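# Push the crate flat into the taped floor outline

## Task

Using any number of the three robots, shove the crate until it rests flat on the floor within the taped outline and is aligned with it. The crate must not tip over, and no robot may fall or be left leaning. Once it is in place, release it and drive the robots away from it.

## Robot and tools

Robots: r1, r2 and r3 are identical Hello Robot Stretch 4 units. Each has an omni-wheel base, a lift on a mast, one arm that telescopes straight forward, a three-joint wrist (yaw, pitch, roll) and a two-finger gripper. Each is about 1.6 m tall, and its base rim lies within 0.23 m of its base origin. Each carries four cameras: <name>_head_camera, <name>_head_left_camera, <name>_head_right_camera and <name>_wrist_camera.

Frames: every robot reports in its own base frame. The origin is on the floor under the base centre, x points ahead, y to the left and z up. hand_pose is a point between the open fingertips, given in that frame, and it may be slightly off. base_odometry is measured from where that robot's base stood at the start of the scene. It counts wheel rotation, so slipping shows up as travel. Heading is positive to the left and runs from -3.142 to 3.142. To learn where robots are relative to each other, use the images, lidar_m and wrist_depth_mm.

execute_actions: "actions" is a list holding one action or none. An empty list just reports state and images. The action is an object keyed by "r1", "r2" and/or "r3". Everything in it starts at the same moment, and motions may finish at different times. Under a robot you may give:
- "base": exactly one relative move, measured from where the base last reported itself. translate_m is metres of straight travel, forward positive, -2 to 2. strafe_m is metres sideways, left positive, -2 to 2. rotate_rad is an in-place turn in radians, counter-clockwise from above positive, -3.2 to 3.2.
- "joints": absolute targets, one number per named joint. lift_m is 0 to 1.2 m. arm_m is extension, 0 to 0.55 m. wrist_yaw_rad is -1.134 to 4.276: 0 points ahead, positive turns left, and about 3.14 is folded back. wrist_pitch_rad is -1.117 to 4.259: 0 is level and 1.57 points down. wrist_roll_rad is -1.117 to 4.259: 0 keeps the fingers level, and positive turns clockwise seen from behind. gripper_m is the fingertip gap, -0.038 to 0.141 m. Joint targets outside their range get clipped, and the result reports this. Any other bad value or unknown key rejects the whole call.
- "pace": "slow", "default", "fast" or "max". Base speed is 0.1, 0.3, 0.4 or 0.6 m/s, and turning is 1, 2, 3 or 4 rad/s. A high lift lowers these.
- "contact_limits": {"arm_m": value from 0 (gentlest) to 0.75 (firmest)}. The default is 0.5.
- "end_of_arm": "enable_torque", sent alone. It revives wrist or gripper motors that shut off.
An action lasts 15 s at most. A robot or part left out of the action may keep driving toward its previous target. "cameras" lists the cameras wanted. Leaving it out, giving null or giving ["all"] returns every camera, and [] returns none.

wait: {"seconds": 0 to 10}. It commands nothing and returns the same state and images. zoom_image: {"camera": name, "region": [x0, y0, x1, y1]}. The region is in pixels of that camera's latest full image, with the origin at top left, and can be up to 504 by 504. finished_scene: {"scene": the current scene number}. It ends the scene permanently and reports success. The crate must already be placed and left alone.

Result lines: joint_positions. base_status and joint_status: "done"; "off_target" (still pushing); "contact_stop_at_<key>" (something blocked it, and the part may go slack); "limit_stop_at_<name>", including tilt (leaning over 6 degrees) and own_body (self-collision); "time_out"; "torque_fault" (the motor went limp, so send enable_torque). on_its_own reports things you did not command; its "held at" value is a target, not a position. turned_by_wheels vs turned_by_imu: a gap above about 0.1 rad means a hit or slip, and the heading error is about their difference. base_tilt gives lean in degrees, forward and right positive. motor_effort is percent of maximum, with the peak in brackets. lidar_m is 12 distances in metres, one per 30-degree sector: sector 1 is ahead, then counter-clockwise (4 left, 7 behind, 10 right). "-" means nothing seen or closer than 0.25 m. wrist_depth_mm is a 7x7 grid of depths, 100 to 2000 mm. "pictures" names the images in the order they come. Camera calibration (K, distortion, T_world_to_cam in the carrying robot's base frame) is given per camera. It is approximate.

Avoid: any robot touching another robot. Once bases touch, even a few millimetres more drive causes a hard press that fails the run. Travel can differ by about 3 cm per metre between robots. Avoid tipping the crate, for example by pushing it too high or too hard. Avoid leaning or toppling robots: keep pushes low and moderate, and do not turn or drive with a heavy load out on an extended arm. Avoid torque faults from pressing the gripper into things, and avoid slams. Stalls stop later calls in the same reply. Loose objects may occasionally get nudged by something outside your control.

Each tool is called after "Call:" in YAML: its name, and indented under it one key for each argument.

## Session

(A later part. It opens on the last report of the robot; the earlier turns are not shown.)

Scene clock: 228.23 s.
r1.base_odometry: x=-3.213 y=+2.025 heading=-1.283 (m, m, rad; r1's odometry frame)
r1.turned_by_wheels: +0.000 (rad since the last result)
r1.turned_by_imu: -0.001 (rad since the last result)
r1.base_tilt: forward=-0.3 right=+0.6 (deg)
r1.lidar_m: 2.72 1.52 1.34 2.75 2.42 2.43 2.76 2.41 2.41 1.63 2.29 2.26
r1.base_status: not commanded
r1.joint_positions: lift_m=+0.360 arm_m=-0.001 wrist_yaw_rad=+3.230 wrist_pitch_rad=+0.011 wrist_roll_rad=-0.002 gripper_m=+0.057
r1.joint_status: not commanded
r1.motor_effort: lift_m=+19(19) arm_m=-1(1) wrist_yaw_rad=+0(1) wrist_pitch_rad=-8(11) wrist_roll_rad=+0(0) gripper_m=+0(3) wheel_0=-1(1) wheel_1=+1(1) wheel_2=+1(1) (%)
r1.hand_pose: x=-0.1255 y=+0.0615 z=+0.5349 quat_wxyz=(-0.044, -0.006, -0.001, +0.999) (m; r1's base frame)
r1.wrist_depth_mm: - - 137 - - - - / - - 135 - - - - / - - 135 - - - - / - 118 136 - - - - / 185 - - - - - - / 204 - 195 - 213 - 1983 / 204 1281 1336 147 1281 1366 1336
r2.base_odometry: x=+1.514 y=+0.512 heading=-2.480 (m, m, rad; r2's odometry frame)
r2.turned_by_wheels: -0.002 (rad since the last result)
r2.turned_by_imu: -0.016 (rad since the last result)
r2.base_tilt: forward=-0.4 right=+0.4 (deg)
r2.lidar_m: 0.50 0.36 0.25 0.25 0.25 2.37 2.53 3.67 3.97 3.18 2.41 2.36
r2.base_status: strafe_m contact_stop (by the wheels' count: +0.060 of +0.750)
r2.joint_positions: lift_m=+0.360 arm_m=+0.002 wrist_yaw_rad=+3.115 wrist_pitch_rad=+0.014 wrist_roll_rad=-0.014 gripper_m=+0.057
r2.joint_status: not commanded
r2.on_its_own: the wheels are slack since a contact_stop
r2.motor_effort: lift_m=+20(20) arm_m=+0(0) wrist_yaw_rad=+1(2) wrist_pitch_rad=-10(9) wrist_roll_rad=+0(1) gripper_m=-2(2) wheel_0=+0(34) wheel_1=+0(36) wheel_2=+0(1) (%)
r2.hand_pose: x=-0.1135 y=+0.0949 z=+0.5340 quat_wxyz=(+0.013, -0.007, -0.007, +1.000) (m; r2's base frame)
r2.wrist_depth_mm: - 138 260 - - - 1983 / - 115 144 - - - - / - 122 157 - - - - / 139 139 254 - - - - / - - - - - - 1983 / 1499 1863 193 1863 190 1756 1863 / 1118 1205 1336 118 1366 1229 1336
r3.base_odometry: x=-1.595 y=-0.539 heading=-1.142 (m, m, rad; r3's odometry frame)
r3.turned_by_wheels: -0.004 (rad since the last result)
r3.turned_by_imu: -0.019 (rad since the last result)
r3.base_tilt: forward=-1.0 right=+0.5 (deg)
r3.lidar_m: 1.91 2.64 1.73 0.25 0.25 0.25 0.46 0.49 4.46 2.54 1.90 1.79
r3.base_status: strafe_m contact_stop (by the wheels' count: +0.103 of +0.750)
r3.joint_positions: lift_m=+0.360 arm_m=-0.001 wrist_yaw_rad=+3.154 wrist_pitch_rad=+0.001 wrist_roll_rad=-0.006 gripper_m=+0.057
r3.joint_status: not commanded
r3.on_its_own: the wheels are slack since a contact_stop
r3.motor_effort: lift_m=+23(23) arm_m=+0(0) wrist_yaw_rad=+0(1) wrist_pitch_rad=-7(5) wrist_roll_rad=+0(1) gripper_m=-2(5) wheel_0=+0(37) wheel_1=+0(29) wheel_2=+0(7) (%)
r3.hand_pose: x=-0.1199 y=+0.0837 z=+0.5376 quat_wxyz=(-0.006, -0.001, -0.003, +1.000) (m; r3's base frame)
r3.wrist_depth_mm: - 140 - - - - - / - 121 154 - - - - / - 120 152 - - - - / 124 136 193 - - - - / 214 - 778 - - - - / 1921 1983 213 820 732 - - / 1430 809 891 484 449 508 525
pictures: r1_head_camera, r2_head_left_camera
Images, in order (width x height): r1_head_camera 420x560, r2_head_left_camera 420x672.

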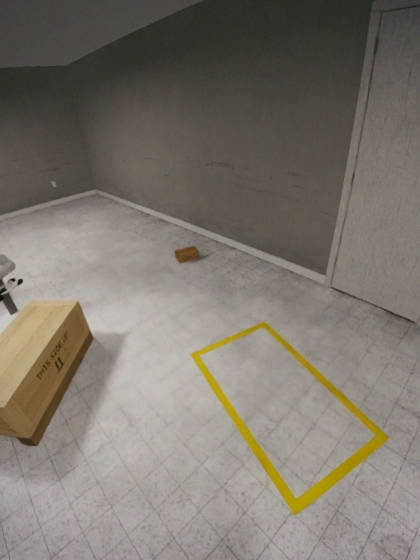

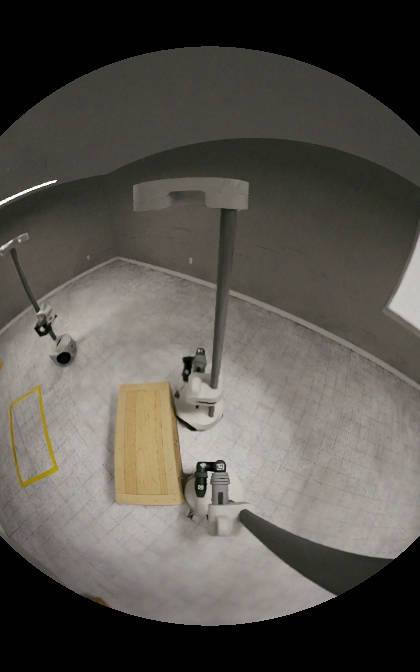

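Call:
execute_actions:
  actions:
    - {"r2":{"base":{"strafe_m":-0.03}},"r3":{"base":{"strafe_m":-0.045}}}
  cameras: []

Call:
execute_actions:
  actions:
    - {"r2":{"base":{"translate_m":-0.04}},"r3":{"base":{"translate_m":-0.09}}}
  cameras: []

Call:
execute_actions:
  actions:
    - {"r2":{"base":{"rotate_rad":0.07}},"r3":{"base":{"rotate_rad":0.09}}}
  cameras: []

Call:
execute_actions:
  actions:
    - {"r2":{"base":{"strafe_m":0.75},"pace":"slow"},"r3":{"base":{"strafe_m":0.75},"pace":"slow"}}
  cameras: ["r1_head_camera","r2_head_left_camera"]

Scene clock: 234.83 s.
r1.base_odometry: x=-3.213 y=+2.025 heading=-1.283 (m, m, rad; r1's odometry frame)
r1.turned_by_wheels: +0.000 (rad since the last result)
r1.turned_by_imu: -0.002 (rad since the last result)
r1.base_tilt: forward=-0.3 right=+0.7 (deg)
r1.lidar_m: 2.70 1.49 1.33 2.75 2.44 2.42 2.76 2.41 2.40 1.65 2.30 2.25
r1.base_status: not commanded
r1.joint_positions: lift_m=+0.360 arm_m=-0.001 wrist_yaw_rad=+3.230 wrist_pitch_rad=+0.011 wrist_roll_rad=-0.002 gripper_m=+0.057
r1.joint_status: not commanded
r1.motor_effort: lift_m=+19(19) arm_m=-2(1) wrist_yaw_rad=-1(0) wrist_pitch_rad=-10(6) wrist_roll_rad=+0(0) gripper_m=-1(4) wheel_0=-1(1) wheel_1=+1(1) wheel_2=+1(1) (%)
r1.hand_pose: x=-0.1255 y=+0.0615 z=+0.5349 quat_wxyz=(-0.044, -0.006, -0.001, +0.999) (m; r1's base frame)
r1.wrist_depth_mm: - - 137 - - - - / - - 135 - - - - / - - 135 - - - - / - 118 136 - - - - / 186 - - - - - - / 205 - 195 - 214 - 1921 / 206 1229 1366 147 1281 1336 1366
r2.base_odometry: x=+1.496 y=+0.536 heading=-2.480 (m, m, rad; r2's odometry frame)
r2.turned_by_wheels: +0.000 (rad since the last result)
r2.turned_by_imu: +0.000 (rad since the last result)
r2.base_tilt: forward=-0.4 right=+0.4 (deg)
r2.lidar_m: 0.47 0.42 0.25 0.25 0.25 2.40 2.55 3.74 3.94 3.12 2.40 2.34
r2.base_status: done
r2.joint_positions: lift_m=+0.360 arm_m=+0.002 wrist_yaw_rad=+3.115 wrist_pitch_rad=+0.014 wrist_roll_rad=-0.014 gripper_m=+0.057
r2.joint_status: not commanded
r2.motor_effort: lift_m=+20(20) arm_m=+0(0) wrist_yaw_rad=+1(1) wrist_pitch_rad=-9(8) wrist_roll_rad=+0(0) gripper_m=-1(3) wheel_0=+2(14) wheel_1=-2(11) wheel_2=+0(1) (%)
r2.hand_pose: x=-0.1135 y=+0.0949 z=+0.5340 quat_wxyz=(+0.013, -0.007, -0.007, +1.000) (m; r2's base frame)
r2.wrist_depth_mm: - 138 260 - - - - / - 115 144 - - - - / - 122 157 - - - - / 139 138 254 - - - - / - - - - - - - / 1464 1808 193 1921 190 1921 1863 / 1118 1229 1336 118 1397 1255 1336
r3.base_odometry: x=-1.636 y=-0.557 heading=-1.142 (m, m, rad; r3's odometry frame)
r3.turned_by_wheels: +0.000 (rad since the last result)
r3.turned_by_imu: -0.002 (rad since the last result)
r3.base_tilt: forward=-1.0 right=+0.5 (deg)
r3.lidar_m: 1.89 2.61 1.77 0.25 0.25 0.28 0.47 0.48 4.41 2.50 1.87 1.80
r3.base_status: done
r3.joint_positions: lift_m=+0.360 arm_m=-0.001 wrist_yaw_rad=+3.154 wrist_pitch_rad=+0.001 wrist_roll_rad=-0.006 gripper_m=+0.057
r3.joint_status: not commanded
r3.motor_effort: lift_m=+23(23) arm_m=+0(0) wrist_yaw_rad=-1(0) wrist_pitch_rad=-6(6) wrist_roll_rad=-2(2) gripper_m=-4(4) wheel_0=-1(10) wheel_1=-1(9) wheel_2=+0(1) (%)
r3.hand_pose: x=-0.1199 y=+0.0837 z=+0.5376 quat_wxyz=(-0.006, -0.001, -0.003, +1.000) (m; r3's base frame)
r3.wrist_depth_mm: - 139 - - - - - / - 121 153 - - - - / - 119 152 - - - - / 124 136 193 - - - - / 213 904 715 - - - - / 1863 1921 213 1921 723 931 - / 1397 842 891 554 452 508 525
pictures: none
No camera images: the call's "cameras" was empty. Leave "cameras" out to get every camera's image.

Scene clock: 236.30 s.
r1.base_odometry: x=-3.213 y=+2.025 heading=-1.283 (m, m, rad; r1's odometry frame)
r1.turned_by_wheels: +0.000 (rad since the last result)
r1.turned_by_imu: -0.001 (rad since the last result)
r1.base_tilt: forward=-0.3 right=+0.6 (deg)
r1.lidar_m: 2.72 1.51 1.34 2.78 2.42 2.42 2.76 2.40 2.40 1.64 2.30 2.26
r1.base_status: not commanded
r1.joint_positions: lift_m=+0.360 arm_m=-0.001 wrist_yaw_rad=+3.230 wrist_pitch_rad=+0.011 wrist_roll_rad=-0.002 gripper_m=+0.057
r1.joint_status: not commanded
r1.motor_effort: lift_m=+19(19) arm_m=-1(2) wrist_yaw_rad=+0(0) wrist_pitch_rad=-8(8) wrist_roll_rad=+0(1) gripper_m=-3(1) wheel_0=-1(1) wheel_1=+2(1) wheel_2=+1(1) (%)
r1.hand_pose: x=-0.1255 y=+0.0615 z=+0.5349 quat_wxyz=(-0.044, -0.006, -0.001, +0.999) (m; r1's base frame)
r1.wrist_depth_mm: - - 137 - - - - / - - 135 - - - - / - - 135 - - - - / - 118 136 - - - - / 186 - - - - - - / 205 - 195 - 214 - 1921 / 205 1229 1366 147 1255 1366 1397
r2.base_odometry: x=+1.528 y=+0.560 heading=-2.480 (m, m, rad; r2's odometry frame)
r2.turned_by_wheels: +0.000 (rad since the last result)
r2.turned_by_imu: +0.000 (rad since the last result)
r2.base_tilt: forward=-0.4 right=+0.3 (deg)
r2.lidar_m: 0.44 0.40 0.25 0.25 2.42 2.36 2.50 3.70 3.94 3.16 2.43 2.37
r2.base_status: done
r2.joint_positions: lift_m=+0.360 arm_m=+0.002 wrist_yaw_rad=+3.115 wrist_pitch_rad=+0.014 wrist_roll_rad=-0.014 gripper_m=+0.057
r2.joint_status: not commanded
r2.motor_effort: lift_m=+20(20) arm_m=+0(0) wrist_yaw_rad=+0(1) wrist_pitch_rad=-6(8) wrist_roll_rad=+2(2) gripper_m=-2(1) wheel_0=-3(5) wheel_1=-3(6) wheel_2=+1(13) (%)
r2.hand_pose: x=-0.1135 y=+0.0949 z=+0.5340 quat_wxyz=(+0.013, -0.007, -0.007, +1.000) (m; r2's base frame)
r2.wrist_depth_mm: - 138 259 - - - - / - 115 144 - - - 1921 / - 122 157 - - - 1983 / 139 139 253 - - - 1983 / - - - - - - 1921 / 1537 1808 193 1983 190 - 1863 / 1138 1229 1366 118 1430 1229 1281
r3.base_odometry: x=-1.674 y=-0.475 heading=-1.142 (m, m, rad; r3's odometry frame)
r3.turned_by_wheels: +0.000 (rad since the last result)
r3.turned_by_imu: +0.000 (rad since the last result)
r3.base_tilt: forward=-1.0 right=+0.5 (deg)
r3.lidar_m: 1.97 2.72 0.25 0.25 0.25 0.26 0.43 0.42 4.37 2.64 1.95 1.88
r3.base_status: done
r3.joint_positions: lift_m=+0.360 arm_m=-0.001 wrist_yaw_rad=+3.154 wrist_pitch_rad=+0.001 wrist_roll_rad=-0.006 gripper_m=+0.057
r3.joint_status: not commanded
r3.motor_effort: lift_m=+23(23) arm_m=+0(0) wrist_yaw_rad=+0(2) wrist_pitch_rad=-4(5) wrist_roll_rad=-2(3) gripper_m=-4(3) wheel_0=+0(6) wheel_1=-1(8) wheel_2=-1(10) (%)
r3.hand_pose: x=-0.1199 y=+0.0837 z=+0.5376 quat_wxyz=(-0.006, -0.001, -0.003, +1.000) (m; r3's base frame)
r3.wrist_depth_mm: - 140 - - - - - / - 121 153 - - - - / - 119 152 - - - - / 124 136 194 - - - - / 213 809 676 - - - - / 1863 1921 213 - 732 - - / 1397 820 891 530 449 512 525
pictures: none
No camera images: the call's "cameras" was empty. Leave "cameras" out to get every camera's image.

Scene clock: 237.00 s.
r1.base_odometry: x=-3.213 y=+2.025 heading=-1.283 (m, m, rad; r1's odometry frame)
r1.turned_by_wheels: +0.000 (rad since the last result)
r1.turned_by_imu: +0.000 (rad since the last result)
r1.base_tilt: forward=-0.3 right=+0.7 (deg)
r1.lidar_m: 2.71 1.51 1.32 2.77 2.42 2.43 2.75 2.41 2.40 1.62 2.29 2.25
r1.base_status: not commanded
r1.joint_positions: lift_m=+0.360 arm_m=-0.001 wrist_yaw_rad=+3.230 wrist_pitch_rad=+0.011 wrist_roll_rad=-0.002 gripper_m=+0.057
r1.joint_status: not commanded
r1.motor_effort: lift_m=+19(19) arm_m=-2(2) wrist_yaw_rad=+0(0) wrist_pitch_rad=-8(7) wrist_roll_rad=+0(0) gripper_m=-4(2) wheel_0=+0(1) wheel_1=+1(1) wheel_2=+1(1) (%)
r1.hand_pose: x=-0.1255 y=+0.0615 z=+0.5349 quat_wxyz=(-0.044, -0.006, -0.001, +0.999) (m; r1's base frame)
r1.wrist_depth_mm: - - 137 - - - - / - - 136 - - - - / - - 135 - - - - / - 118 136 - - - - / 186 - - - - - - / 204 - 195 - 214 - 1921 / 204 1255 1366 147 1255 1366 1336
r2.base_odometry: x=+1.527 y=+0.560 heading=-2.411 (m, m, rad; r2's odometry frame)
r2.turned_by_wheels: +0.069 (rad since the last result)
r2.turned_by_imu: +0.070 (rad since the last result)
r2.base_tilt: forward=-0.4 right=+0.5 (deg)
r2.lidar_m: 0.43 0.35 0.25 0.25 2.38 2.35 2.57 3.98 3.94 3.04 2.42 2.38
r2.base_status: done
r2.joint_positions: lift_m=+0.360 arm_m=+0.002 wrist_yaw_rad=+3.115 wrist_pitch_rad=+0.014 wrist_roll_rad=-0.014 gripper_m=+0.057
r2.joint_status: not commanded
r2.motor_effort: lift_m=+20(20) arm_m=+0(0) wrist_yaw_rad=+2(1) wrist_pitch_rad=-9(7) wrist_roll_rad=+1(1) gripper_m=-4(2) wheel_0=-3(4) wheel_1=-4(8) wheel_2=+0(8) (%)
r2.hand_pose: x=-0.1135 y=+0.0949 z=+0.5340 quat_wxyz=(+0.013, -0.007, -0.007, +1.000) (m; r2's base frame)
r2.wrist_depth_mm: - 138 262 - - - 1921 / - 116 144 - - - 1983 / - 122 157 - - - 1921 / 139 138 255 - - - 1921 / - - - - - - 1983 / 1464 1863 194 1863 191 1983 1921 / 1138 1229 1336 118 1366 1229 1308
r3.base_odometry: x=-1.674 y=-0.475 heading=-1.053 (m, m, rad; r3's odometry frame)
r3.turned_by_wheels: +0.090 (rad since the last result)
r3.turned_by_imu: +0.090 (rad since the last result)
r3.base_tilt: forward=-0.9 right=+0.5 (deg)
r3.lidar_m: 2.02 3.03 0.25 0.25 0.25 0.30 0.42 0.49 4.38 2.43 1.91 1.85
r3.base_status: done
r3.joint_positions: lift_m=+0.360 arm_m=-0.001 wrist_yaw_rad=+3.154 wrist_pitch_rad=+0.001 wrist_roll_rad=-0.006 gripper_m=+0.057
r3.joint_status: not commanded
r3.motor_effort: lift_m=+23(23) arm_m=+0(0) wrist_yaw_rad=+0(0) wrist_pitch_rad=-5(6) wrist_roll_rad=-1(1) gripper_m=-5(3) wheel_0=-1(4) wheel_1=-3(7) wheel_2=-1(6) (%)
r3.hand_pose: x=-0.1199 y=+0.0837 z=+0.5376 quat_wxyz=(-0.006, -0.001, -0.003, +1.000) (m; r3's base frame)
r3.wrist_depth_mm: - 140 - - - - - / - 121 153 - - - - / - 119 152 - - - - / 124 136 193 - - - - / 214 - 591 - - - - / 1921 - 213 - 723 809 - / 1366 809 831 615 452 517 525
pictures: none
No camera images: the call's "cameras" was empty. Leave "cameras" out to get every camera's image.

Scene clock: 238.57 s.
r1.base_odometry: x=-3.213 y=+2.025 heading=-1.283 (m, m, rad; r1's odometry frame)
r1.turned_by_wheels: +0.000 (rad since the last result)
r1.turned_by_imu: -0.001 (rad since the last result)
r1.base_tilt: forward=-0.2 right=+0.6 (deg)
r1.lidar_m: 2.73 1.48 1.31 2.76 2.43 2.42 2.77 2.39 2.40 1.64 2.30 2.24
r1.base_status: not commanded
r1.joint_positions: lift_m=+0.360 arm_m=-0.001 wrist_yaw_rad=+3.230 wrist_pitch_rad=+0.011 wrist_roll_rad=-0.002 gripper_m=+0.057
r1.joint_status: not commanded
r1.motor_effort: lift_m=+19(19) arm_m=-1(1) wrist_yaw_rad=+0(0) wrist_pitch_rad=-9(10) wrist_roll_rad=+0(0) gripper_m=-1(5) wheel_0=-1(1) wheel_1=+1(0) wheel_2=+1(1) (%)
r1.hand_pose: x=-0.1255 y=+0.0615 z=+0.5349 quat_wxyz=(-0.044, -0.006, -0.001, +0.999) (m; r1's base frame)
r1.wrist_depth_mm: - - 137 - - - - / - - 135 - - - - / - - 135 - - - - / - 118 136 - - - - / 185 - - - - - - / 204 - 195 - 214 - 1863 / 204 1205 1366 148 1255 1366 1366
r2.base_odometry: x=+1.556 y=+0.528 heading=-2.413 (m, m, rad; r2's odometry frame)
r2.turned_by_wheels: -0.002 (rad since the last result)
r2.turned_by_imu: -0.008 (rad since the last result)
r2.base_tilt: forward=-0.3 right=+0.3 (deg)
r2.lidar_m: 0.45 0.33 0.25 0.25 2.38 2.29 2.55 3.96 3.99 3.03 2.42 2.39
r2.base_status: strafe_m contact_stop (by the wheels' count: +0.043 of +0.750)
r2.joint_positions: lift_m=+0.360 arm_m=+0.002 wrist_yaw_rad=+3.115 wrist_pitch_rad=+0.014 wrist_roll_rad=-0.014 gripper_m=+0.057
r2.joint_status: not commanded
r2.on_its_own: the wheels are slack since a contact_stop
r2.motor_effort: lift_m=+20(20) arm_m=+0(0) wrist_yaw_rad=+2(0) wrist_pitch_rad=-7(9) wrist_roll_rad=+1(2) gripper_m=-3(3) wheel_0=+0(28) wheel_1=+0(37) wheel_2=+0(0) (%)
r2.hand_pose: x=-0.1135 y=+0.0950 z=+0.5340 quat_wxyz=(+0.013, -0.007, -0.007, +1.000) (m; r2's base frame)
r2.wrist_depth_mm: - 138 262 - - - 1921 / - 116 144 - - - 1921 / - 122 157 - - - 1921 / 139 139 253 - - - 1921 / - - - - - - 1921 / 1499 1808 194 1863 190 1863 1863 / 1138 1229 1336 118 1397 1255 1336
r3.base_odometry: x=-1.633 y=-0.453 heading=-1.050 (m, m, rad; r3's odometry frame)
r3.turned_by_wheels: +0.003 (rad since the last result)
r3.turned_by_imu: -0.002 (rad since the last result)
r3.base_tilt: forward=-0.9 right=+0.6 (deg)
r3.lidar_m: 2.04 3.04 0.25 0.25 0.25 0.27 0.45 0.49 4.41 2.45 1.94 1.89
r3.base_status: strafe_m contact_stop (by the wheels' count: +0.047 of +0.750)
r3.joint_positions: lift_m=+0.360 arm_m=-0.001 wrist_yaw_rad=+3.154 wrist_pitch_rad=+0.001 wrist_roll_rad=-0.006 gripper_m=+0.057
r3.joint_status: not commanded
r3.on_its_own: the wheels are slack since a contact_stop
r3.motor_effort: lift_m=+23(22) arm_m=+0(0) wrist_yaw_rad=-2(0) wrist_pitch_rad=-7(6) wrist_roll_rad=-1(2) gripper_m=-1(5) wheel_0=+0(30) wheel_1=+0(34) wheel_2=+0(4) (%)
r3.hand_pose: x=-0.1199 y=+0.0837 z=+0.5376 quat_wxyz=(-0.006, -0.001, -0.003, +1.000) (m; r3's base frame)
r3.wrist_depth_mm: - 140 - - - - - / - 121 153 - - - - / - 119 152 - - - - / 124 136 193 - - - - / 213 - 585 - - - - / 1863 - 213 - 723 - - / 1366 809 831 530 449 508 525
pictures: r1_head_camera, r2_head_left_camera
Images, in order (width x height): r1_head_camera 420x560, r2_head_left_camera 420x672.

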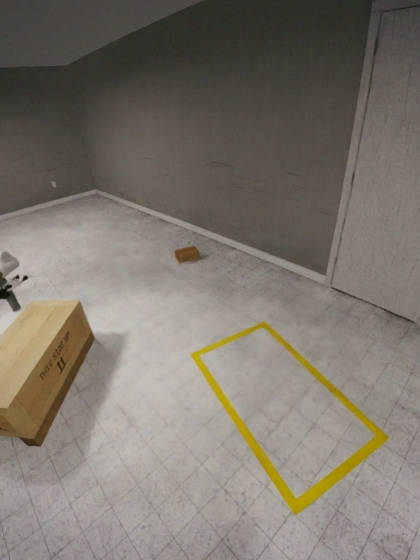

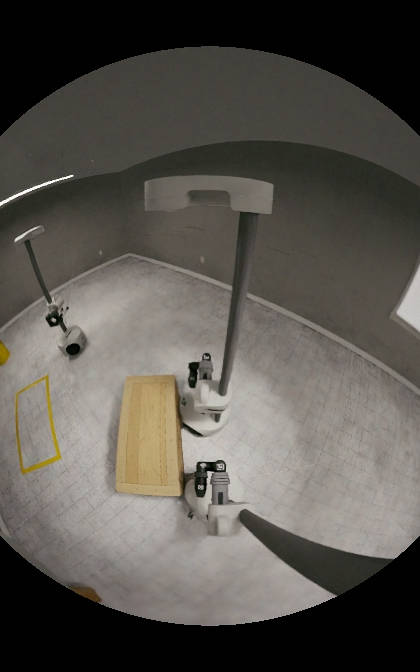

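Call:
execute_actions:
  actions:
    - {"r2":{"base":{"strafe_m":-0.13}},"r3":{"base":{"strafe_m":-0.13}}}
  cameras: []

Call:
execute_actions:
  actions:
    - {"r2":{"base":{"translate_m":0.1}},"r3":{"base":{"translate_m":0.06}},"r1":{"base":{"rotate_rad":0.3}}}
  cameras: []

Call:
execute_actions:
  actions:
    - {"r2":{"base":{"rotate_rad":1.58},"joints":{"lift_m":0.09},"pace":"fast"},"r3":{"base":{"rotate_rad":1.58},"joints":{"lift_m":0.09},"pace":"fast"}}
  cameras: ["r2_head_right_camera","r3_head_left_camera"]

Call:
execute_actions:
  actions:
    - {"r2":{"joints":{"arm_m":0.3},"contact_limits":{"arm_m":0.75},"pace":"slow"},"r3":{"joints":{"arm_m":0.3},"contact_limits":{"arm_m":0.75},"pace":"slow"}}
  cameras: ["r2_head_right_camera","r3_head_left_camera"]

Scene clock: 244.00 s.
r1.base_odometry: x=-3.213 y=+2.025 heading=-1.283 (m, m, rad; r1's odometry frame)
r1.turned_by_wheels: +0.000 (rad since the last result)
r1.turned_by_imu: -0.002 (rad since the last result)
r1.base_tilt: forward=-0.3 right=+0.7 (deg)
r1.lidar_m: 2.74 1.50 1.30 2.77 2.43 2.43 2.76 2.41 2.40 1.64 2.30 2.26
r1.base_status: not commanded
r1.joint_positions: lift_m=+0.360 arm_m=-0.001 wrist_yaw_rad=+3.230 wrist_pitch_rad=+0.011 wrist_roll_rad=-0.002 gripper_m=+0.057
r1.joint_status: not commanded
r1.motor_effort: lift_m=+19(19) arm_m=-1(1) wrist_yaw_rad=+0(0) wrist_pitch_rad=-6(12) wrist_roll_rad=+0(0) gripper_m=-3(4) wheel_0=-1(1) wheel_1=+1(1) wheel_2=+1(1) (%)
r1.hand_pose: x=-0.1255 y=+0.0615 z=+0.5349 quat_wxyz=(-0.044, -0.006, -0.001, +0.999) (m; r1's base frame)
r1.wrist_depth_mm: - - 137 - - - - / - - 136 - - - - / - - 135 - - - - / - 118 136 - - - - / 186 - - - - - - / 204 - 195 - 214 - 1921 / 205 1255 1308 147 1255 1397 1366
r2.base_odometry: x=+1.469 y=+0.625 heading=-2.413 (m, m, rad; r2's odometry frame)
r2.turned_by_wheels: +0.000 (rad since the last result)
r2.turned_by_imu: +0.000 (rad since the last result)
r2.base_tilt: forward=-0.3 right=+0.4 (deg)
r2.lidar_m: 0.44 0.48 0.35 0.31 2.46 2.42 2.62 3.91 3.86 2.99 2.36 2.31
r2.base_status: done
r2.joint_positions: lift_m=+0.360 arm_m=+0.002 wrist_yaw_rad=+3.115 wrist_pitch_rad=+0.014 wrist_roll_rad=-0.014 gripper_m=+0.057
r2.joint_status: not commanded
r2.motor_effort: lift_m=+20(20) arm_m=+0(0) wrist_yaw_rad=+1(0) wrist_pitch_rad=-8(9) wrist_roll_rad=+2(1) gripper_m=-1(3) wheel_0=+1(12) wheel_1=-1(10) wheel_2=+1(5) (%)
r2.hand_pose: x=-0.1135 y=+0.0950 z=+0.5340 quat_wxyz=(+0.013, -0.007, -0.007, +1.000) (m; r2's base frame)
r2.wrist_depth_mm: - 138 260 - - - - / - 115 144 - - - - / - 122 157 - - - - / 139 139 254 - - - - / - - - - - - - / 1464 1808 194 1863 191 1921 1983 / 1138 1205 1366 118 1397 1205 1308
r3.base_odometry: x=-1.746 y=-0.517 heading=-1.050 (m, m, rad; r3's odometry frame)
r3.turned_by_wheels: +0.000 (rad since the last result)
r3.turned_by_imu: -0.002 (rad since the last result)
r3.base_tilt: forward=-1.0 right=+0.5 (deg)
r3.lidar_m: 1.96 2.95 0.34 0.28 0.33 0.38 0.44 0.46 4.29 2.37 1.85 1.82
r3.base_status: done
r3.joint_positions: lift_m=+0.360 arm_m=-0.001 wrist_yaw_rad=+3.154 wrist_pitch_rad=+0.001 wrist_roll_rad=-0.006 gripper_m=+0.057
r3.joint_status: not commanded
r3.motor_effort: lift_m=+23(23) arm_m=+0(0) wrist_yaw_rad=+0(0) wrist_pitch_rad=-6(5) wrist_roll_rad=-2(0) gripper_m=-2(3) wheel_0=-1(9) wheel_1=+0(9) wheel_2=+0(1) (%)
r3.hand_pose: x=-0.1199 y=+0.0837 z=+0.5376 quat_wxyz=(-0.006, -0.001, -0.003, +1.000) (m; r3's base frame)
r3.wrist_depth_mm: - 139 - - - - - / - 121 154 - - - - / - 119 152 - - - - / 124 136 193 - - - - / 213 - 580 - - - - / 1863 - 213 - 723 820 - / 1366 809 842 1464 554 508 530
pictures: none
No camera images: the call's "cameras" was empty. Leave "cameras" out to get every camera's image.

Scene clock: 245.53 s.
r1.base_odometry: x=-3.213 y=+2.025 heading=-0.983 (m, m, rad; r1's odometry frame)
r1.turned_by_wheels: +0.300 (rad since the last result)
r1.turned_by_imu: +0.296 (rad since the last result)
r1.base_tilt: forward=-0.2 right=+0.6 (deg)
r1.lidar_m: 1.95 1.31 1.82 2.50 2.43 2.58 2.46 2.40 1.68 1.63 2.27 2.43
r1.base_status: done
r1.joint_positions: lift_m=+0.360 arm_m=-0.001 wrist_yaw_rad=+3.230 wrist_pitch_rad=+0.011 wrist_roll_rad=-0.002 gripper_m=+0.057
r1.joint_status: not commanded
r1.motor_effort: lift_m=+19(19) arm_m=-1(1) wrist_yaw_rad=+0(0) wrist_pitch_rad=-9(9) wrist_roll_rad=+0(0) gripper_m=-4(3) wheel_0=+0(5) wheel_1=+0(6) wheel_2=+0(6) (%)
r1.hand_pose: x=-0.1255 y=+0.0615 z=+0.5349 quat_wxyz=(-0.044, -0.006, -0.001, +0.999) (m; r1's base frame)
r1.wrist_depth_mm: - - 137 - - - - / - - 135 - - - - / - - 135 - - - - / - 118 136 - - - - / 186 - - - - - - / 204 - 194 - 214 - - / 204 1205 1336 148 1281 1366 1366
r2.base_odometry: x=+1.395 y=+0.558 heading=-2.412 (m, m, rad; r2's odometry frame)
r2.turned_by_wheels: +0.000 (rad since the last result)
r2.turned_by_imu: +0.000 (rad since the last result)
r2.base_tilt: forward=-0.3 right=+0.3 (deg)
r2.lidar_m: 0.40 0.45 0.35 0.32 0.36 2.48 2.72 4.00 3.92 2.84 2.28 2.22
r2.base_status: done
r2.joint_positions: lift_m=+0.360 arm_m=+0.002 wrist_yaw_rad=+3.115 wrist_pitch_rad=+0.014 wrist_roll_rad=-0.014 gripper_m=+0.057
r2.joint_status: not commanded
r2.motor_effort: lift_m=+20(19) arm_m=+0(0) wrist_yaw_rad=+0(0) wrist_pitch_rad=-9(10) wrist_roll_rad=+2(1) gripper_m=-3(1) wheel_0=+3(3) wheel_1=+3(10) wheel_2=+0(9) (%)
r2.hand_pose: x=-0.1135 y=+0.0950 z=+0.5340 quat_wxyz=(+0.013, -0.007, -0.007, +1.000) (m; r2's base frame)
r2.wrist_depth_mm: - 138 262 - - - - / - 116 144 - - - - / - 122 157 - - - - / 139 139 254 - - - - / - - - - - - - / 1537 1808 193 1921 190 1921 1618 / 1138 1205 1366 118 1397 1255 1308
r3.base_odometry: x=-1.716 y=-0.569 heading=-1.050 (m, m, rad; r3's odometry frame)
r3.turned_by_wheels: +0.000 (rad since the last result)
r3.turned_by_imu: -0.001 (rad since the last result)
r3.base_tilt: forward=-0.9 right=+0.5 (deg)
r3.lidar_m: 1.92 2.85 0.36 0.32 0.31 0.41 0.39 0.40 4.35 2.31 1.79 1.77
r3.base_status: done
r3.joint_positions: lift_m=+0.360 arm_m=-0.001 wrist_yaw_rad=+3.154 wrist_pitch_rad=+0.001 wrist_roll_rad=-0.006 gripper_m=+0.057
r3.joint_status: not commanded
r3.motor_effort: lift_m=+23(23) arm_m=+0(0) wrist_yaw_rad=-1(1) wrist_pitch_rad=-5(6) wrist_roll_rad=-2(2) gripper_m=-3(0) wheel_0=+1(6) wheel_1=+1(5) wheel_2=-2(9) (%)
r3.hand_pose: x=-0.1199 y=+0.0837 z=+0.5376 quat_wxyz=(-0.006, -0.001, -0.003, +1.000) (m; r3's base frame)
r3.wrist_depth_mm: - 139 - - - - - / - 121 154 - - - - / - 119 152 - - - - / 124 136 193 - - - - / 214 - 539 - - - - / 1863 - 213 - 723 831 - / 1366 798 904 1499 559 517 525
pictures: none
No camera images: the call's "cameras" was empty. Leave "cameras" out to get every camera's image.

Scene clock: 247.30 s.
r1.base_odometry: x=-3.213 y=+2.025 heading=-0.983 (m, m, rad; r1's odometry frame)
r1.turned_by_wheels: +0.000 (rad since the last result)
r1.turned_by_imu: -0.001 (rad since the last result)
r1.base_tilt: forward=-0.3 right=+0.5 (deg)
r1.lidar_m: 1.96 1.32 1.84 2.49 2.43 2.58 2.47 2.40 1.68 1.64 2.26 2.43
r1.base_status: not commanded
r1.joint_positions: lift_m=+0.360 arm_m=-0.001 wrist_yaw_rad=+3.230 wrist_pitch_rad=+0.011 wrist_roll_rad=-0.002 gripper_m=+0.057
r1.joint_status: not commanded
r1.motor_effort: lift_m=+19(19) arm_m=-2(2) wrist_yaw_rad=+0(0) wrist_pitch_rad=-7(9) wrist_roll_rad=+0(0) gripper_m=-6(5) wheel_0=+0(0) wheel_1=+0(0) wheel_2=+1(0) (%)
r1.hand_pose: x=-0.1255 y=+0.0615 z=+0.5349 quat_wxyz=(-0.044, -0.006, -0.001, +0.999) (m; r1's base frame)
r1.wrist_depth_mm: - - 137 - - - - / - - 135 - - - - / - - 135 - - - - / - 118 136 - - - - / 186 - - - - - - / 204 - 195 - 213 - - / 205 1229 1336 148 1281 1308 1366
r2.base_odometry: x=+1.395 y=+0.558 heading=-0.833 (m, m, rad; r2's odometry frame)
r2.turned_by_wheels: +1.580 (rad since the last result)
r2.turned_by_imu: +1.587 (rad since the last result)
r2.base_tilt: forward=-0.3 right=+0.4 (deg)
r2.lidar_m: 0.31 0.34 2.48 2.72 3.99 3.93 2.83 2.26 2.25 0.41 0.45 0.35
r2.base_status: done
r2.joint_positions: lift_m=+0.090 arm_m=+0.002 wrist_yaw_rad=+3.115 wrist_pitch_rad=+0.014 wrist_roll_rad=-0.014 gripper_m=+0.057
r2.joint_status: all done
r2.motor_effort: lift_m=+14(22) arm_m=+0(0) wrist_yaw_rad=+1(1) wrist_pitch_rad=-8(9) wrist_roll_rad=+0(1) gripper_m=-4(3) wheel_0=+0(7) wheel_1=-4(9) wheel_2=-1(14) (%)
r2.hand_pose: x=-0.1135 y=+0.0950 z=+0.2645 quat_wxyz=(+0.013, -0.007, -0.007, +1.000) (m; r2's base frame)
r2.wrist_depth_mm: - 137 260 - - - - / - 116 144 - - - - / - 122 157 - - - - / 139 139 254 - - - - / 1336 1863 1983 - - - - / 273 991 193 1060 190 1060 1042 / 216 219 243 118 750 676 732
r3.base_odometry: x=-1.716 y=-0.569 heading=+0.530 (m, m, rad; r3's odometry frame)
r3.turned_by_wheels: +1.580 (rad since the last result)
r3.turned_by_imu: +1.583 (rad since the last result)
r3.base_tilt: forward=-1.0 right=+0.5 (deg)
r3.lidar_m: 0.32 0.33 0.41 0.41 0.41 4.38 2.33 1.77 1.78 1.92 2.90 0.36
r3.base_status: done
r3.joint_positions: lift_m=+0.090 arm_m=-0.001 wrist_yaw_rad=+3.154 wrist_pitch_rad=+0.001 wrist_roll_rad=-0.006 gripper_m=+0.057
r3.joint_status: all done
r3.motor_effort: lift_m=+14(20) arm_m=+0(0) wrist_yaw_rad=+0(1) wrist_pitch_rad=-5(5) wrist_roll_rad=-1(1) gripper_m=-3(4) wheel_0=-2(7) wheel_1=+0(9) wheel_2=-1(11) (%)
r3.hand_pose: x=-0.1199 y=+0.0837 z=+0.2683 quat_wxyz=(-0.006, -0.001, -0.003, +1.000) (m; r3's base frame)
r3.wrist_depth_mm: - 140 - - - - - / - 121 154 - - - - / - 119 152 - - - - / 124 136 193 - - - - / 213 1863 - - - - - / 1008 1182 213 1281 1205 1336 1366 / 248 231 254 798 750 842 866
pictures: r2_head_right_camera, r3_head_left_camera
Images, in order (width x height): r2_head_right_camera 420x672, r3_head_left_camera 420x672.

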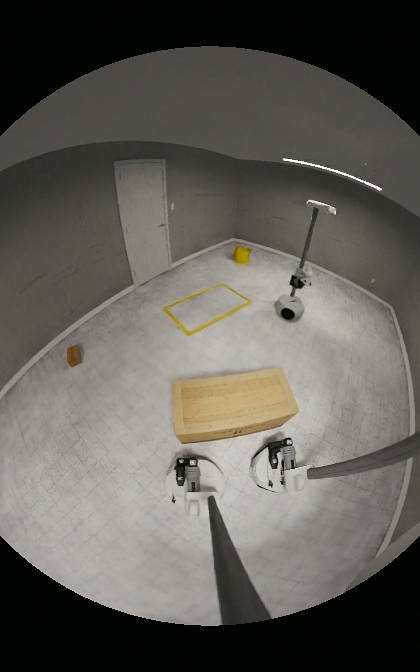

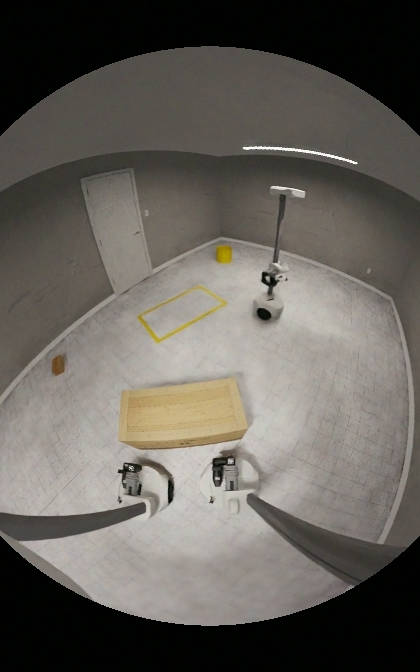

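Scene clock: 249.87 s.
r1.base_odometry: x=-3.213 y=+2.025 heading=-0.983 (m, m, rad; r1's odometry frame)
r1.turned_by_wheels: +0.000 (rad since the last result)
r1.turned_by_imu: -0.001 (rad since the last result)
r1.base_tilt: forward=-0.2 right=+0.6 (deg)
r1.lidar_m: 1.92 1.31 1.82 2.48 2.43 2.56 2.48 2.41 1.69 1.65 2.28 2.42
r1.base_status: not commanded
r1.joint_positions: lift_m=+0.360 arm_m=-0.001 wrist_yaw_rad=+3.230 wrist_pitch_rad=+0.011 wrist_roll_rad=-0.002 gripper_m=+0.057
r1.joint_status: not commanded
r1.motor_effort: lift_m=+19(19) arm_m=-1(2) wrist_yaw_rad=+0(0) wrist_pitch_rad=-8(8) wrist_roll_rad=+0(0) gripper_m=+0(3) wheel_0=+0(0) wheel_1=+0(0) wheel_2=+1(0) (%)
r1.hand_pose: x=-0.1255 y=+0.0615 z=+0.5349 quat_wxyz=(-0.044, -0.006, -0.001, +0.999) (m; r1's base frame)
r1.wrist_depth_mm: - - 137 - - - - / - - 135 - - - - / - - 135 - - - - / - 118 136 - - - - / 186 - - - - - - / 205 - 195 - 214 - - / 204 1229 1336 148 1281 1366 1336
r2.base_odometry: x=+1.394 y=+0.559 heading=-0.832 (m, m, rad; r2's odometry frame)
r2.turned_by_wheels: +0.000 (rad since the last result)
r2.turned_by_imu: +0.004 (rad since the last result)
r2.base_tilt: forward=-0.2 right=+0.4 (deg)
r2.lidar_m: 0.35 0.36 2.49 2.74 3.97 3.93 2.83 2.27 2.22 0.40 0.42 0.36
r2.base_status: not commanded
r2.joint_positions: lift_m=+0.090 arm_m=+0.146 wrist_yaw_rad=+3.127 wrist_pitch_rad=+0.015 wrist_roll_rad=-0.014 gripper_m=+0.057
r2.joint_status: arm_m contact_stop (moved +0.144 of +0.298)
r2.on_its_own: arm_m is slack since a contact_stop (your +0.300 is given up); wrist_yaw_rad is at rest, and its effort (-33) is outside its rest range (-13 to +13)
r2.motor_effort: lift_m=+14(14) arm_m=+0(39) wrist_yaw_rad=-33(100) wrist_pitch_rad=-10(12) wrist_roll_rad=+1(2) gripper_m=-1(3) wheel_0=+4(5) wheel_1=+5(13) wheel_2=-8(21) (%)
r2.contact_limits: arm_m 0.75
r2.hand_pose: x=+0.0294 y=+0.0917 z=+0.2643 quat_wxyz=(+0.007, -0.007, -0.007, +1.000) (m; r2's base frame)
r2.wrist_depth_mm: - 135 - - - - - / - 129 167 - - - - / - 135 169 - - - - / 1042 139 283 - - - - / 1756 336 - - - - - / 320 315 193 349 192 1060 1060 / 222 219 242 118 250 445 741
r3.base_odometry: x=-1.716 y=-0.569 heading=+0.530 (m, m, rad; r3's odometry frame)
r3.turned_by_wheels: +0.000 (rad since the last result)
r3.turned_by_imu: +0.004 (rad since the last result)
r3.base_tilt: forward=-0.9 right=+0.5 (deg)
r3.lidar_m: 0.33 0.35 0.42 0.39 0.43 4.36 2.30 1.80 1.75 1.91 2.91 0.39
r3.base_status: not commanded
r3.joint_positions: lift_m=+0.090 arm_m=+0.143 wrist_yaw_rad=+3.164 wrist_pitch_rad=+0.002 wrist_roll_rad=-0.006 gripper_m=+0.057
r3.joint_status: arm_m contact_stop (moved +0.144 of +0.301)
r3.on_its_own: arm_m is slack since a contact_stop (your +0.300 is given up); wrist_yaw_rad is at rest, and its effort (-29) is outside its rest range (-13 to +13)
r3.motor_effort: lift_m=+14(14) arm_m=+0(35) wrist_yaw_rad=-29(100) wrist_pitch_rad=-6(8) wrist_roll_rad=+0(0) gripper_m=-5(4) wheel_0=+1(3) wheel_1=+7(16) wheel_2=-9(20) (%)
r3.contact_limits: arm_m 0.75
r3.hand_pose: x=+0.0236 y=+0.0810 z=+0.2682 quat_wxyz=(-0.011, -0.001, -0.003, +1.000) (m; r3's base frame)
r3.wrist_depth_mm: - 377 - - - - - / - 137 342 - - - - / - 131 168 - - - - / - 135 277 - - - - / 1708 325 - - - - - / 960 322 213 1281 1182 1336 1336 / 249 229 252 265 247 854 866
pictures: r2_head_right_camera, r3_head_left_camera
Images, in order (width x height): r2_head_right_camera 420x672, r3_head_left_camera 420x672.

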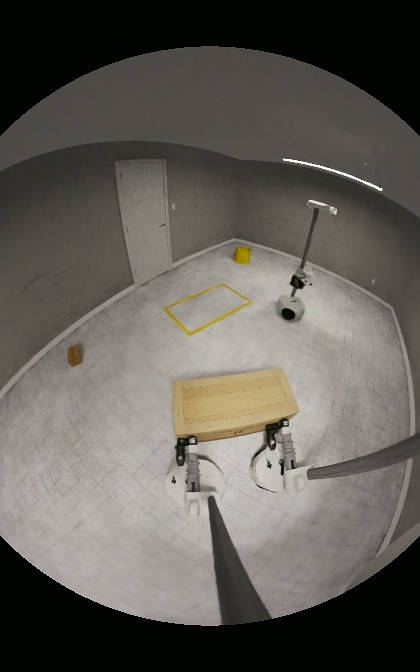

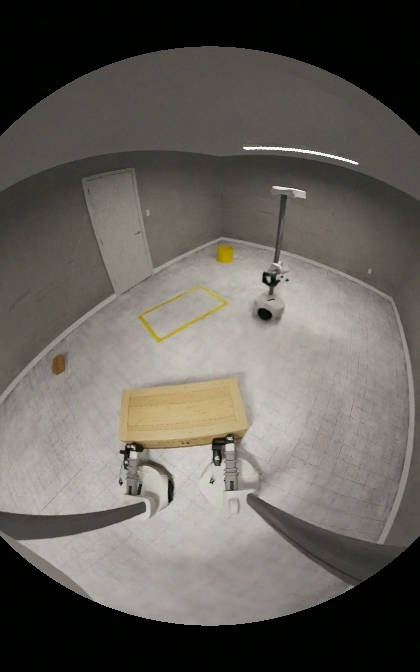

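Call:
execute_actions:
  actions:
    - {"r2":{"joints":{"arm_m":0}},"r3":{"joints":{"arm_m":0}},"r1":{"base":{"rotate_rad":-0.36}}}
  cameras: []

Call:
execute_actions:
  actions:
    - {"r2":{"base":{"strafe_m":0.15},"joints":{"lift_m":0.36}},"r3":{"base":{"strafe_m":0.25},"joints":{"lift_m":0.36}},"r1":{"base":{"strafe_m":1.65},"pace":"max"}}
  cameras: ["r1_head_camera","r1_head_right_camera","r3_head_left_camera","r3_head_camera"]

Scene clock: 256.53 s.
r1.base_odometry: x=-3.213 y=+2.025 heading=-1.343 (m, m, rad; r1's odometry frame)
r1.turned_by_wheels: -0.360 (rad since the last result)
r1.turned_by_imu: -0.358 (rad since the last result)
r1.base_tilt: forward=-0.2 right=+0.5 (deg)
r1.lidar_m: 2.61 1.58 1.30 2.87 2.43 2.43 2.79 2.41 2.39 1.63 2.30 2.26
r1.base_status: done
r1.joint_positions: lift_m=+0.360 arm_m=-0.001 wrist_yaw_rad=+3.230 wrist_pitch_rad=+0.011 wrist_roll_rad=-0.002 gripper_m=+0.057
r1.joint_status: not commanded
r1.motor_effort: lift_m=+19(19) arm_m=-1(1) wrist_yaw_rad=+0(1) wrist_pitch_rad=-8(9) wrist_roll_rad=+0(0) gripper_m=-2(4) wheel_0=+1(5) wheel_1=+0(7) wheel_2=+1(6) (%)
r1.hand_pose: x=-0.1255 y=+0.0615 z=+0.5349 quat_wxyz=(-0.044, -0.006, -0.001, +0.999) (m; r1's base frame)
r1.wrist_depth_mm: - - 137 - - - - / - - 135 - - - - / - - 135 - - - - / - 118 136 - - - - / 186 - - - - - - / 204 - 195 - 214 - 1983 / 205 1229 1308 148 1281 1366 1336
r2.base_odometry: x=+1.395 y=+0.559 heading=-0.832 (m, m, rad; r2's odometry frame)
r2.turned_by_wheels: +0.000 (rad since the last result)
r2.turned_by_imu: +0.001 (rad since the last result)
r2.base_tilt: forward=-0.4 right=+0.4 (deg)
r2.lidar_m: 0.32 0.35 2.47 2.75 3.95 3.95 2.83 2.25 2.23 0.39 0.42 0.36
r2.base_status: not commanded
r2.joint_positions: lift_m=+0.090 arm_m=+0.003 wrist_yaw_rad=+3.116 wrist_pitch_rad=+0.014 wrist_roll_rad=-0.014 gripper_m=+0.057
r2.joint_status: all done
joint sent to its limit — the command would take r2.arm_m past its lower limit, so that joint was sent only as far as its limit.
r2.motor_effort: lift_m=+14(14) arm_m=-9(7) wrist_yaw_rad=-1(31) wrist_pitch_rad=-8(9) wrist_roll_rad=+1(1) gripper_m=-3(2) wheel_0=+4(4) wheel_1=+3(5) wheel_2=-3(8) (%)
r2.hand_pose: x=-0.1120 y=+0.0949 z=+0.2644 quat_wxyz=(+0.013, -0.007, -0.007, +1.000) (m; r2's base frame)
r2.wrist_depth_mm: - 139 262 - - - - / - 115 144 - - - - / - 122 157 - - - - / 141 140 254 - - - - / 1308 1808 1921 - - - - / 273 1008 193 1042 190 1042 1042 / 216 219 244 118 750 676 732
r3.base_odometry: x=-1.716 y=-0.569 heading=+0.530 (m, m, rad; r3's odometry frame)
r3.turned_by_wheels: +0.000 (rad since the last result)
r3.turned_by_imu: -0.001 (rad since the last result)
r3.base_tilt: forward=-1.0 right=+0.5 (deg)
r3.lidar_m: 0.31 0.32 0.43 0.41 0.41 4.37 2.32 1.76 1.76 1.91 2.93 0.34
r3.base_status: not commanded
r3.joint_positions: lift_m=+0.090 arm_m=+0.002 wrist_yaw_rad=+3.155 wrist_pitch_rad=+0.001 wrist_roll_rad=-0.006 gripper_m=+0.057
r3.joint_status: all done
r3.motor_effort: lift_m=+14(15) arm_m=-8(9) wrist_yaw_rad=+1(27) wrist_pitch_rad=-6(6) wrist_roll_rad=-1(0) gripper_m=-5(6) wheel_0=+1(2) wheel_1=+2(7) wheel_2=-4(9) (%)
r3.hand_pose: x=-0.1172 y=+0.0837 z=+0.2683 quat_wxyz=(-0.006, -0.001, -0.003, +1.000) (m; r3's base frame)
r3.wrist_depth_mm: - 142 - - - - - / - 121 153 - - - - / - 119 152 - - - - / 125 138 193 - - - - / 214 1863 - - - - - / 1008 1182 213 1281 1205 1336 1366 / 248 231 253 809 750 831 866
pictures: none
No camera images: the call's "cameras" was empty. Leave "cameras" out to get every camera's image.

Scene clock: 260.93 s.
r1.base_odometry: x=-1.606 y=+2.398 heading=-1.343 (m, m, rad; r1's odometry frame)
r1.turned_by_wheels: +0.000 (rad since the last result)
r1.turned_by_imu: +0.001 (rad since the last result)
r1.base_tilt: forward=-0.2 right=+0.5 (deg)
r1.lidar_m: 0.71 0.99 2.76 1.55 1.30 1.30 1.50 2.53 3.60 3.28 3.41 0.75
r1.base_status: done
r1.joint_positions: lift_m=+0.360 arm_m=-0.001 wrist_yaw_rad=+3.230 wrist_pitch_rad=+0.011 wrist_roll_rad=-0.002 gripper_m=+0.057
r1.joint_status: not commanded
r1.motor_effort: lift_m=+19(19) arm_m=-1(1) wrist_yaw_rad=+0(0) wrist_pitch_rad=-8(8) wrist_roll_rad=+0(0) gripper_m=-3(5) wheel_0=+1(12) wheel_1=-1(12) wheel_2=+1(1) (%)
r1.hand_pose: x=-0.1255 y=+0.0615 z=+0.5349 quat_wxyz=(-0.044, -0.006, -0.001, +0.999) (m; r1's base frame)
r1.wrist_depth_mm: - - 137 - 1576 1308 1118 / - - 135 1863 1537 1255 1118 / - - 135 1756 1576 1281 1098 / - 118 135 1808 1537 1281 1098 / 186 - - 1921 1537 1281 1118 / 205 - 195 1863 214 1308 1138 / 204 1255 1308 147 1255 1229 1118
r2.base_odometry: x=+1.505 y=+0.660 heading=-0.832 (m, m, rad; r2's odometry frame)
r2.turned_by_wheels: +0.000 (rad since the last result)
r2.turned_by_imu: +0.001 (rad since the last result)
r2.base_tilt: forward=-0.4 right=+0.4 (deg)
r2.lidar_m: 0.30 2.39 2.37 2.61 3.88 3.83 2.96 2.40 0.49 0.31 0.32 0.35
r2.base_status: done
r2.joint_positions: lift_m=+0.360 arm_m=+0.003 wrist_yaw_rad=+3.116 wrist_pitch_rad=+0.014 wrist_roll_rad=-0.014 gripper_m=+0.057
r2.joint_status: all done
r2.motor_effort: lift_m=+22(22) arm_m=-9(9) wrist_yaw_rad=+1(0) wrist_pitch_rad=-8(8) wrist_roll_rad=+1(2) gripper_m=-2(2) wheel_0=+1(11) wheel_1=+1(15) wheel_2=+0(4) (%)
r2.hand_pose: x=-0.1120 y=+0.0949 z=+0.5337 quat_wxyz=(+0.013, -0.007, -0.007, +1.000) (m; r2's base frame)
r2.wrist_depth_mm: - 139 262 - - - - / - 115 144 - - - - / - 122 157 - - - - / 141 140 253 - - - - / - - - - - - - / 1464 1863 193 1863 190 1983 1983 / 1118 1205 1336 118 1366 1281 1308
r3.base_odometry: x=-1.843 y=-0.354 heading=+0.530 (m, m, rad; r3's odometry frame)
r3.turned_by_wheels: +0.000 (rad since the last result)
r3.turned_by_imu: +0.000 (rad since the last result)
r3.base_tilt: forward=-0.9 right=+0.5 (deg)
r3.lidar_m: 0.28 0.29 0.39 0.28 0.33 4.21 2.55 1.99 1.96 0.91 0.89 0.30
r3.base_status: done
r3.joint_positions: lift_m=+0.360 arm_m=+0.002 wrist_yaw_rad=+3.155 wrist_pitch_rad=+0.001 wrist_roll_rad=-0.006 gripper_m=+0.057
r3.joint_status: all done
r3.motor_effort: lift_m=+25(26) arm_m=-8(8) wrist_yaw_rad=-1(2) wrist_pitch_rad=-4(5) wrist_roll_rad=-2(1) gripper_m=-7(5) wheel_0=+1(9) wheel_1=+1(11) wheel_2=+0(2) (%)
r3.hand_pose: x=-0.1172 y=+0.0837 z=+0.5374 quat_wxyz=(-0.006, -0.001, -0.003, +1.000) (m; r3's base frame)
r3.wrist_depth_mm: - 142 - - - - - / - 121 153 - - - - / - 119 152 - - - - / 125 139 193 - - - - / 214 - - - - - - / 1863 - 213 - - - - / 1397 1281 1430 1537 1366 1576 1618
pictures: r1_head_camera, r1_head_right_camera, r3_head_camera, r3_head_left_camera
Images, in order (width x height): r1_head_camera 420x560, r1_head_right_camera 420x672, r3_head_camera 420x560, r3_head_left_camera 420x672.

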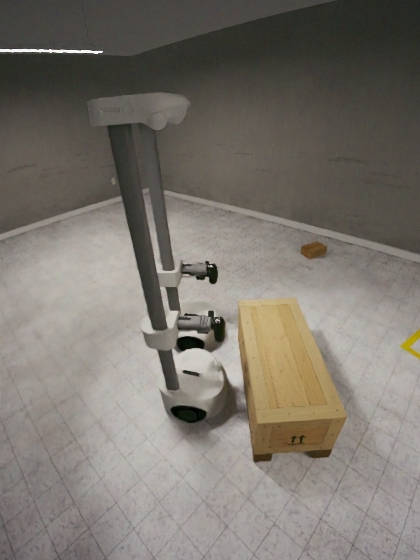

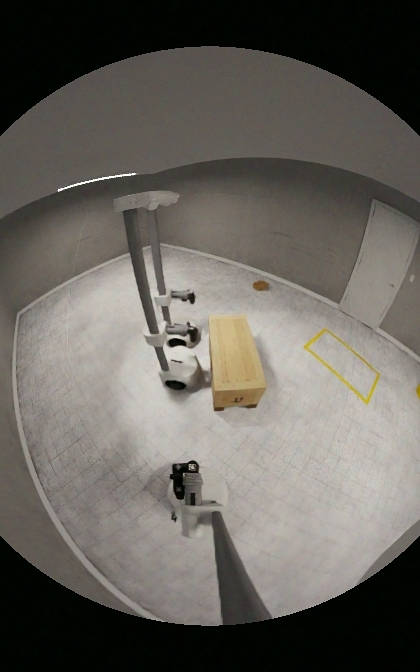

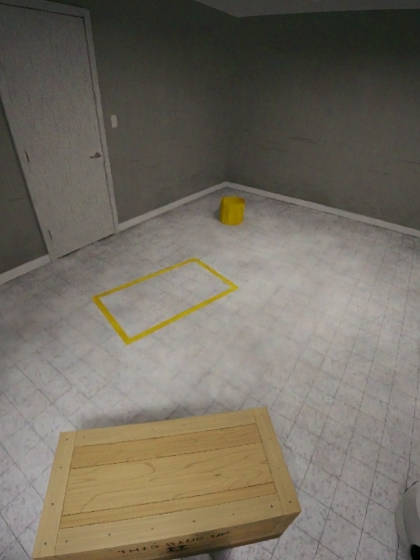

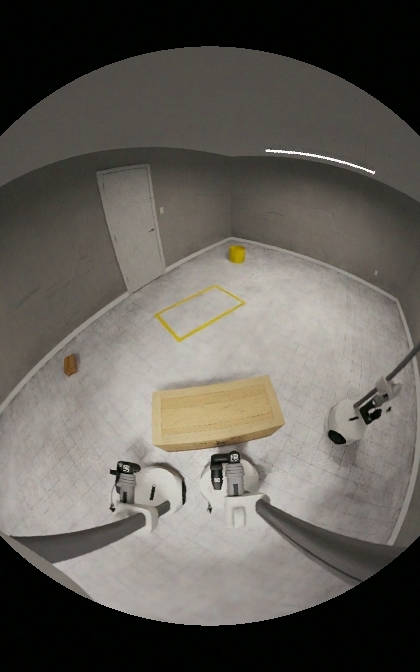

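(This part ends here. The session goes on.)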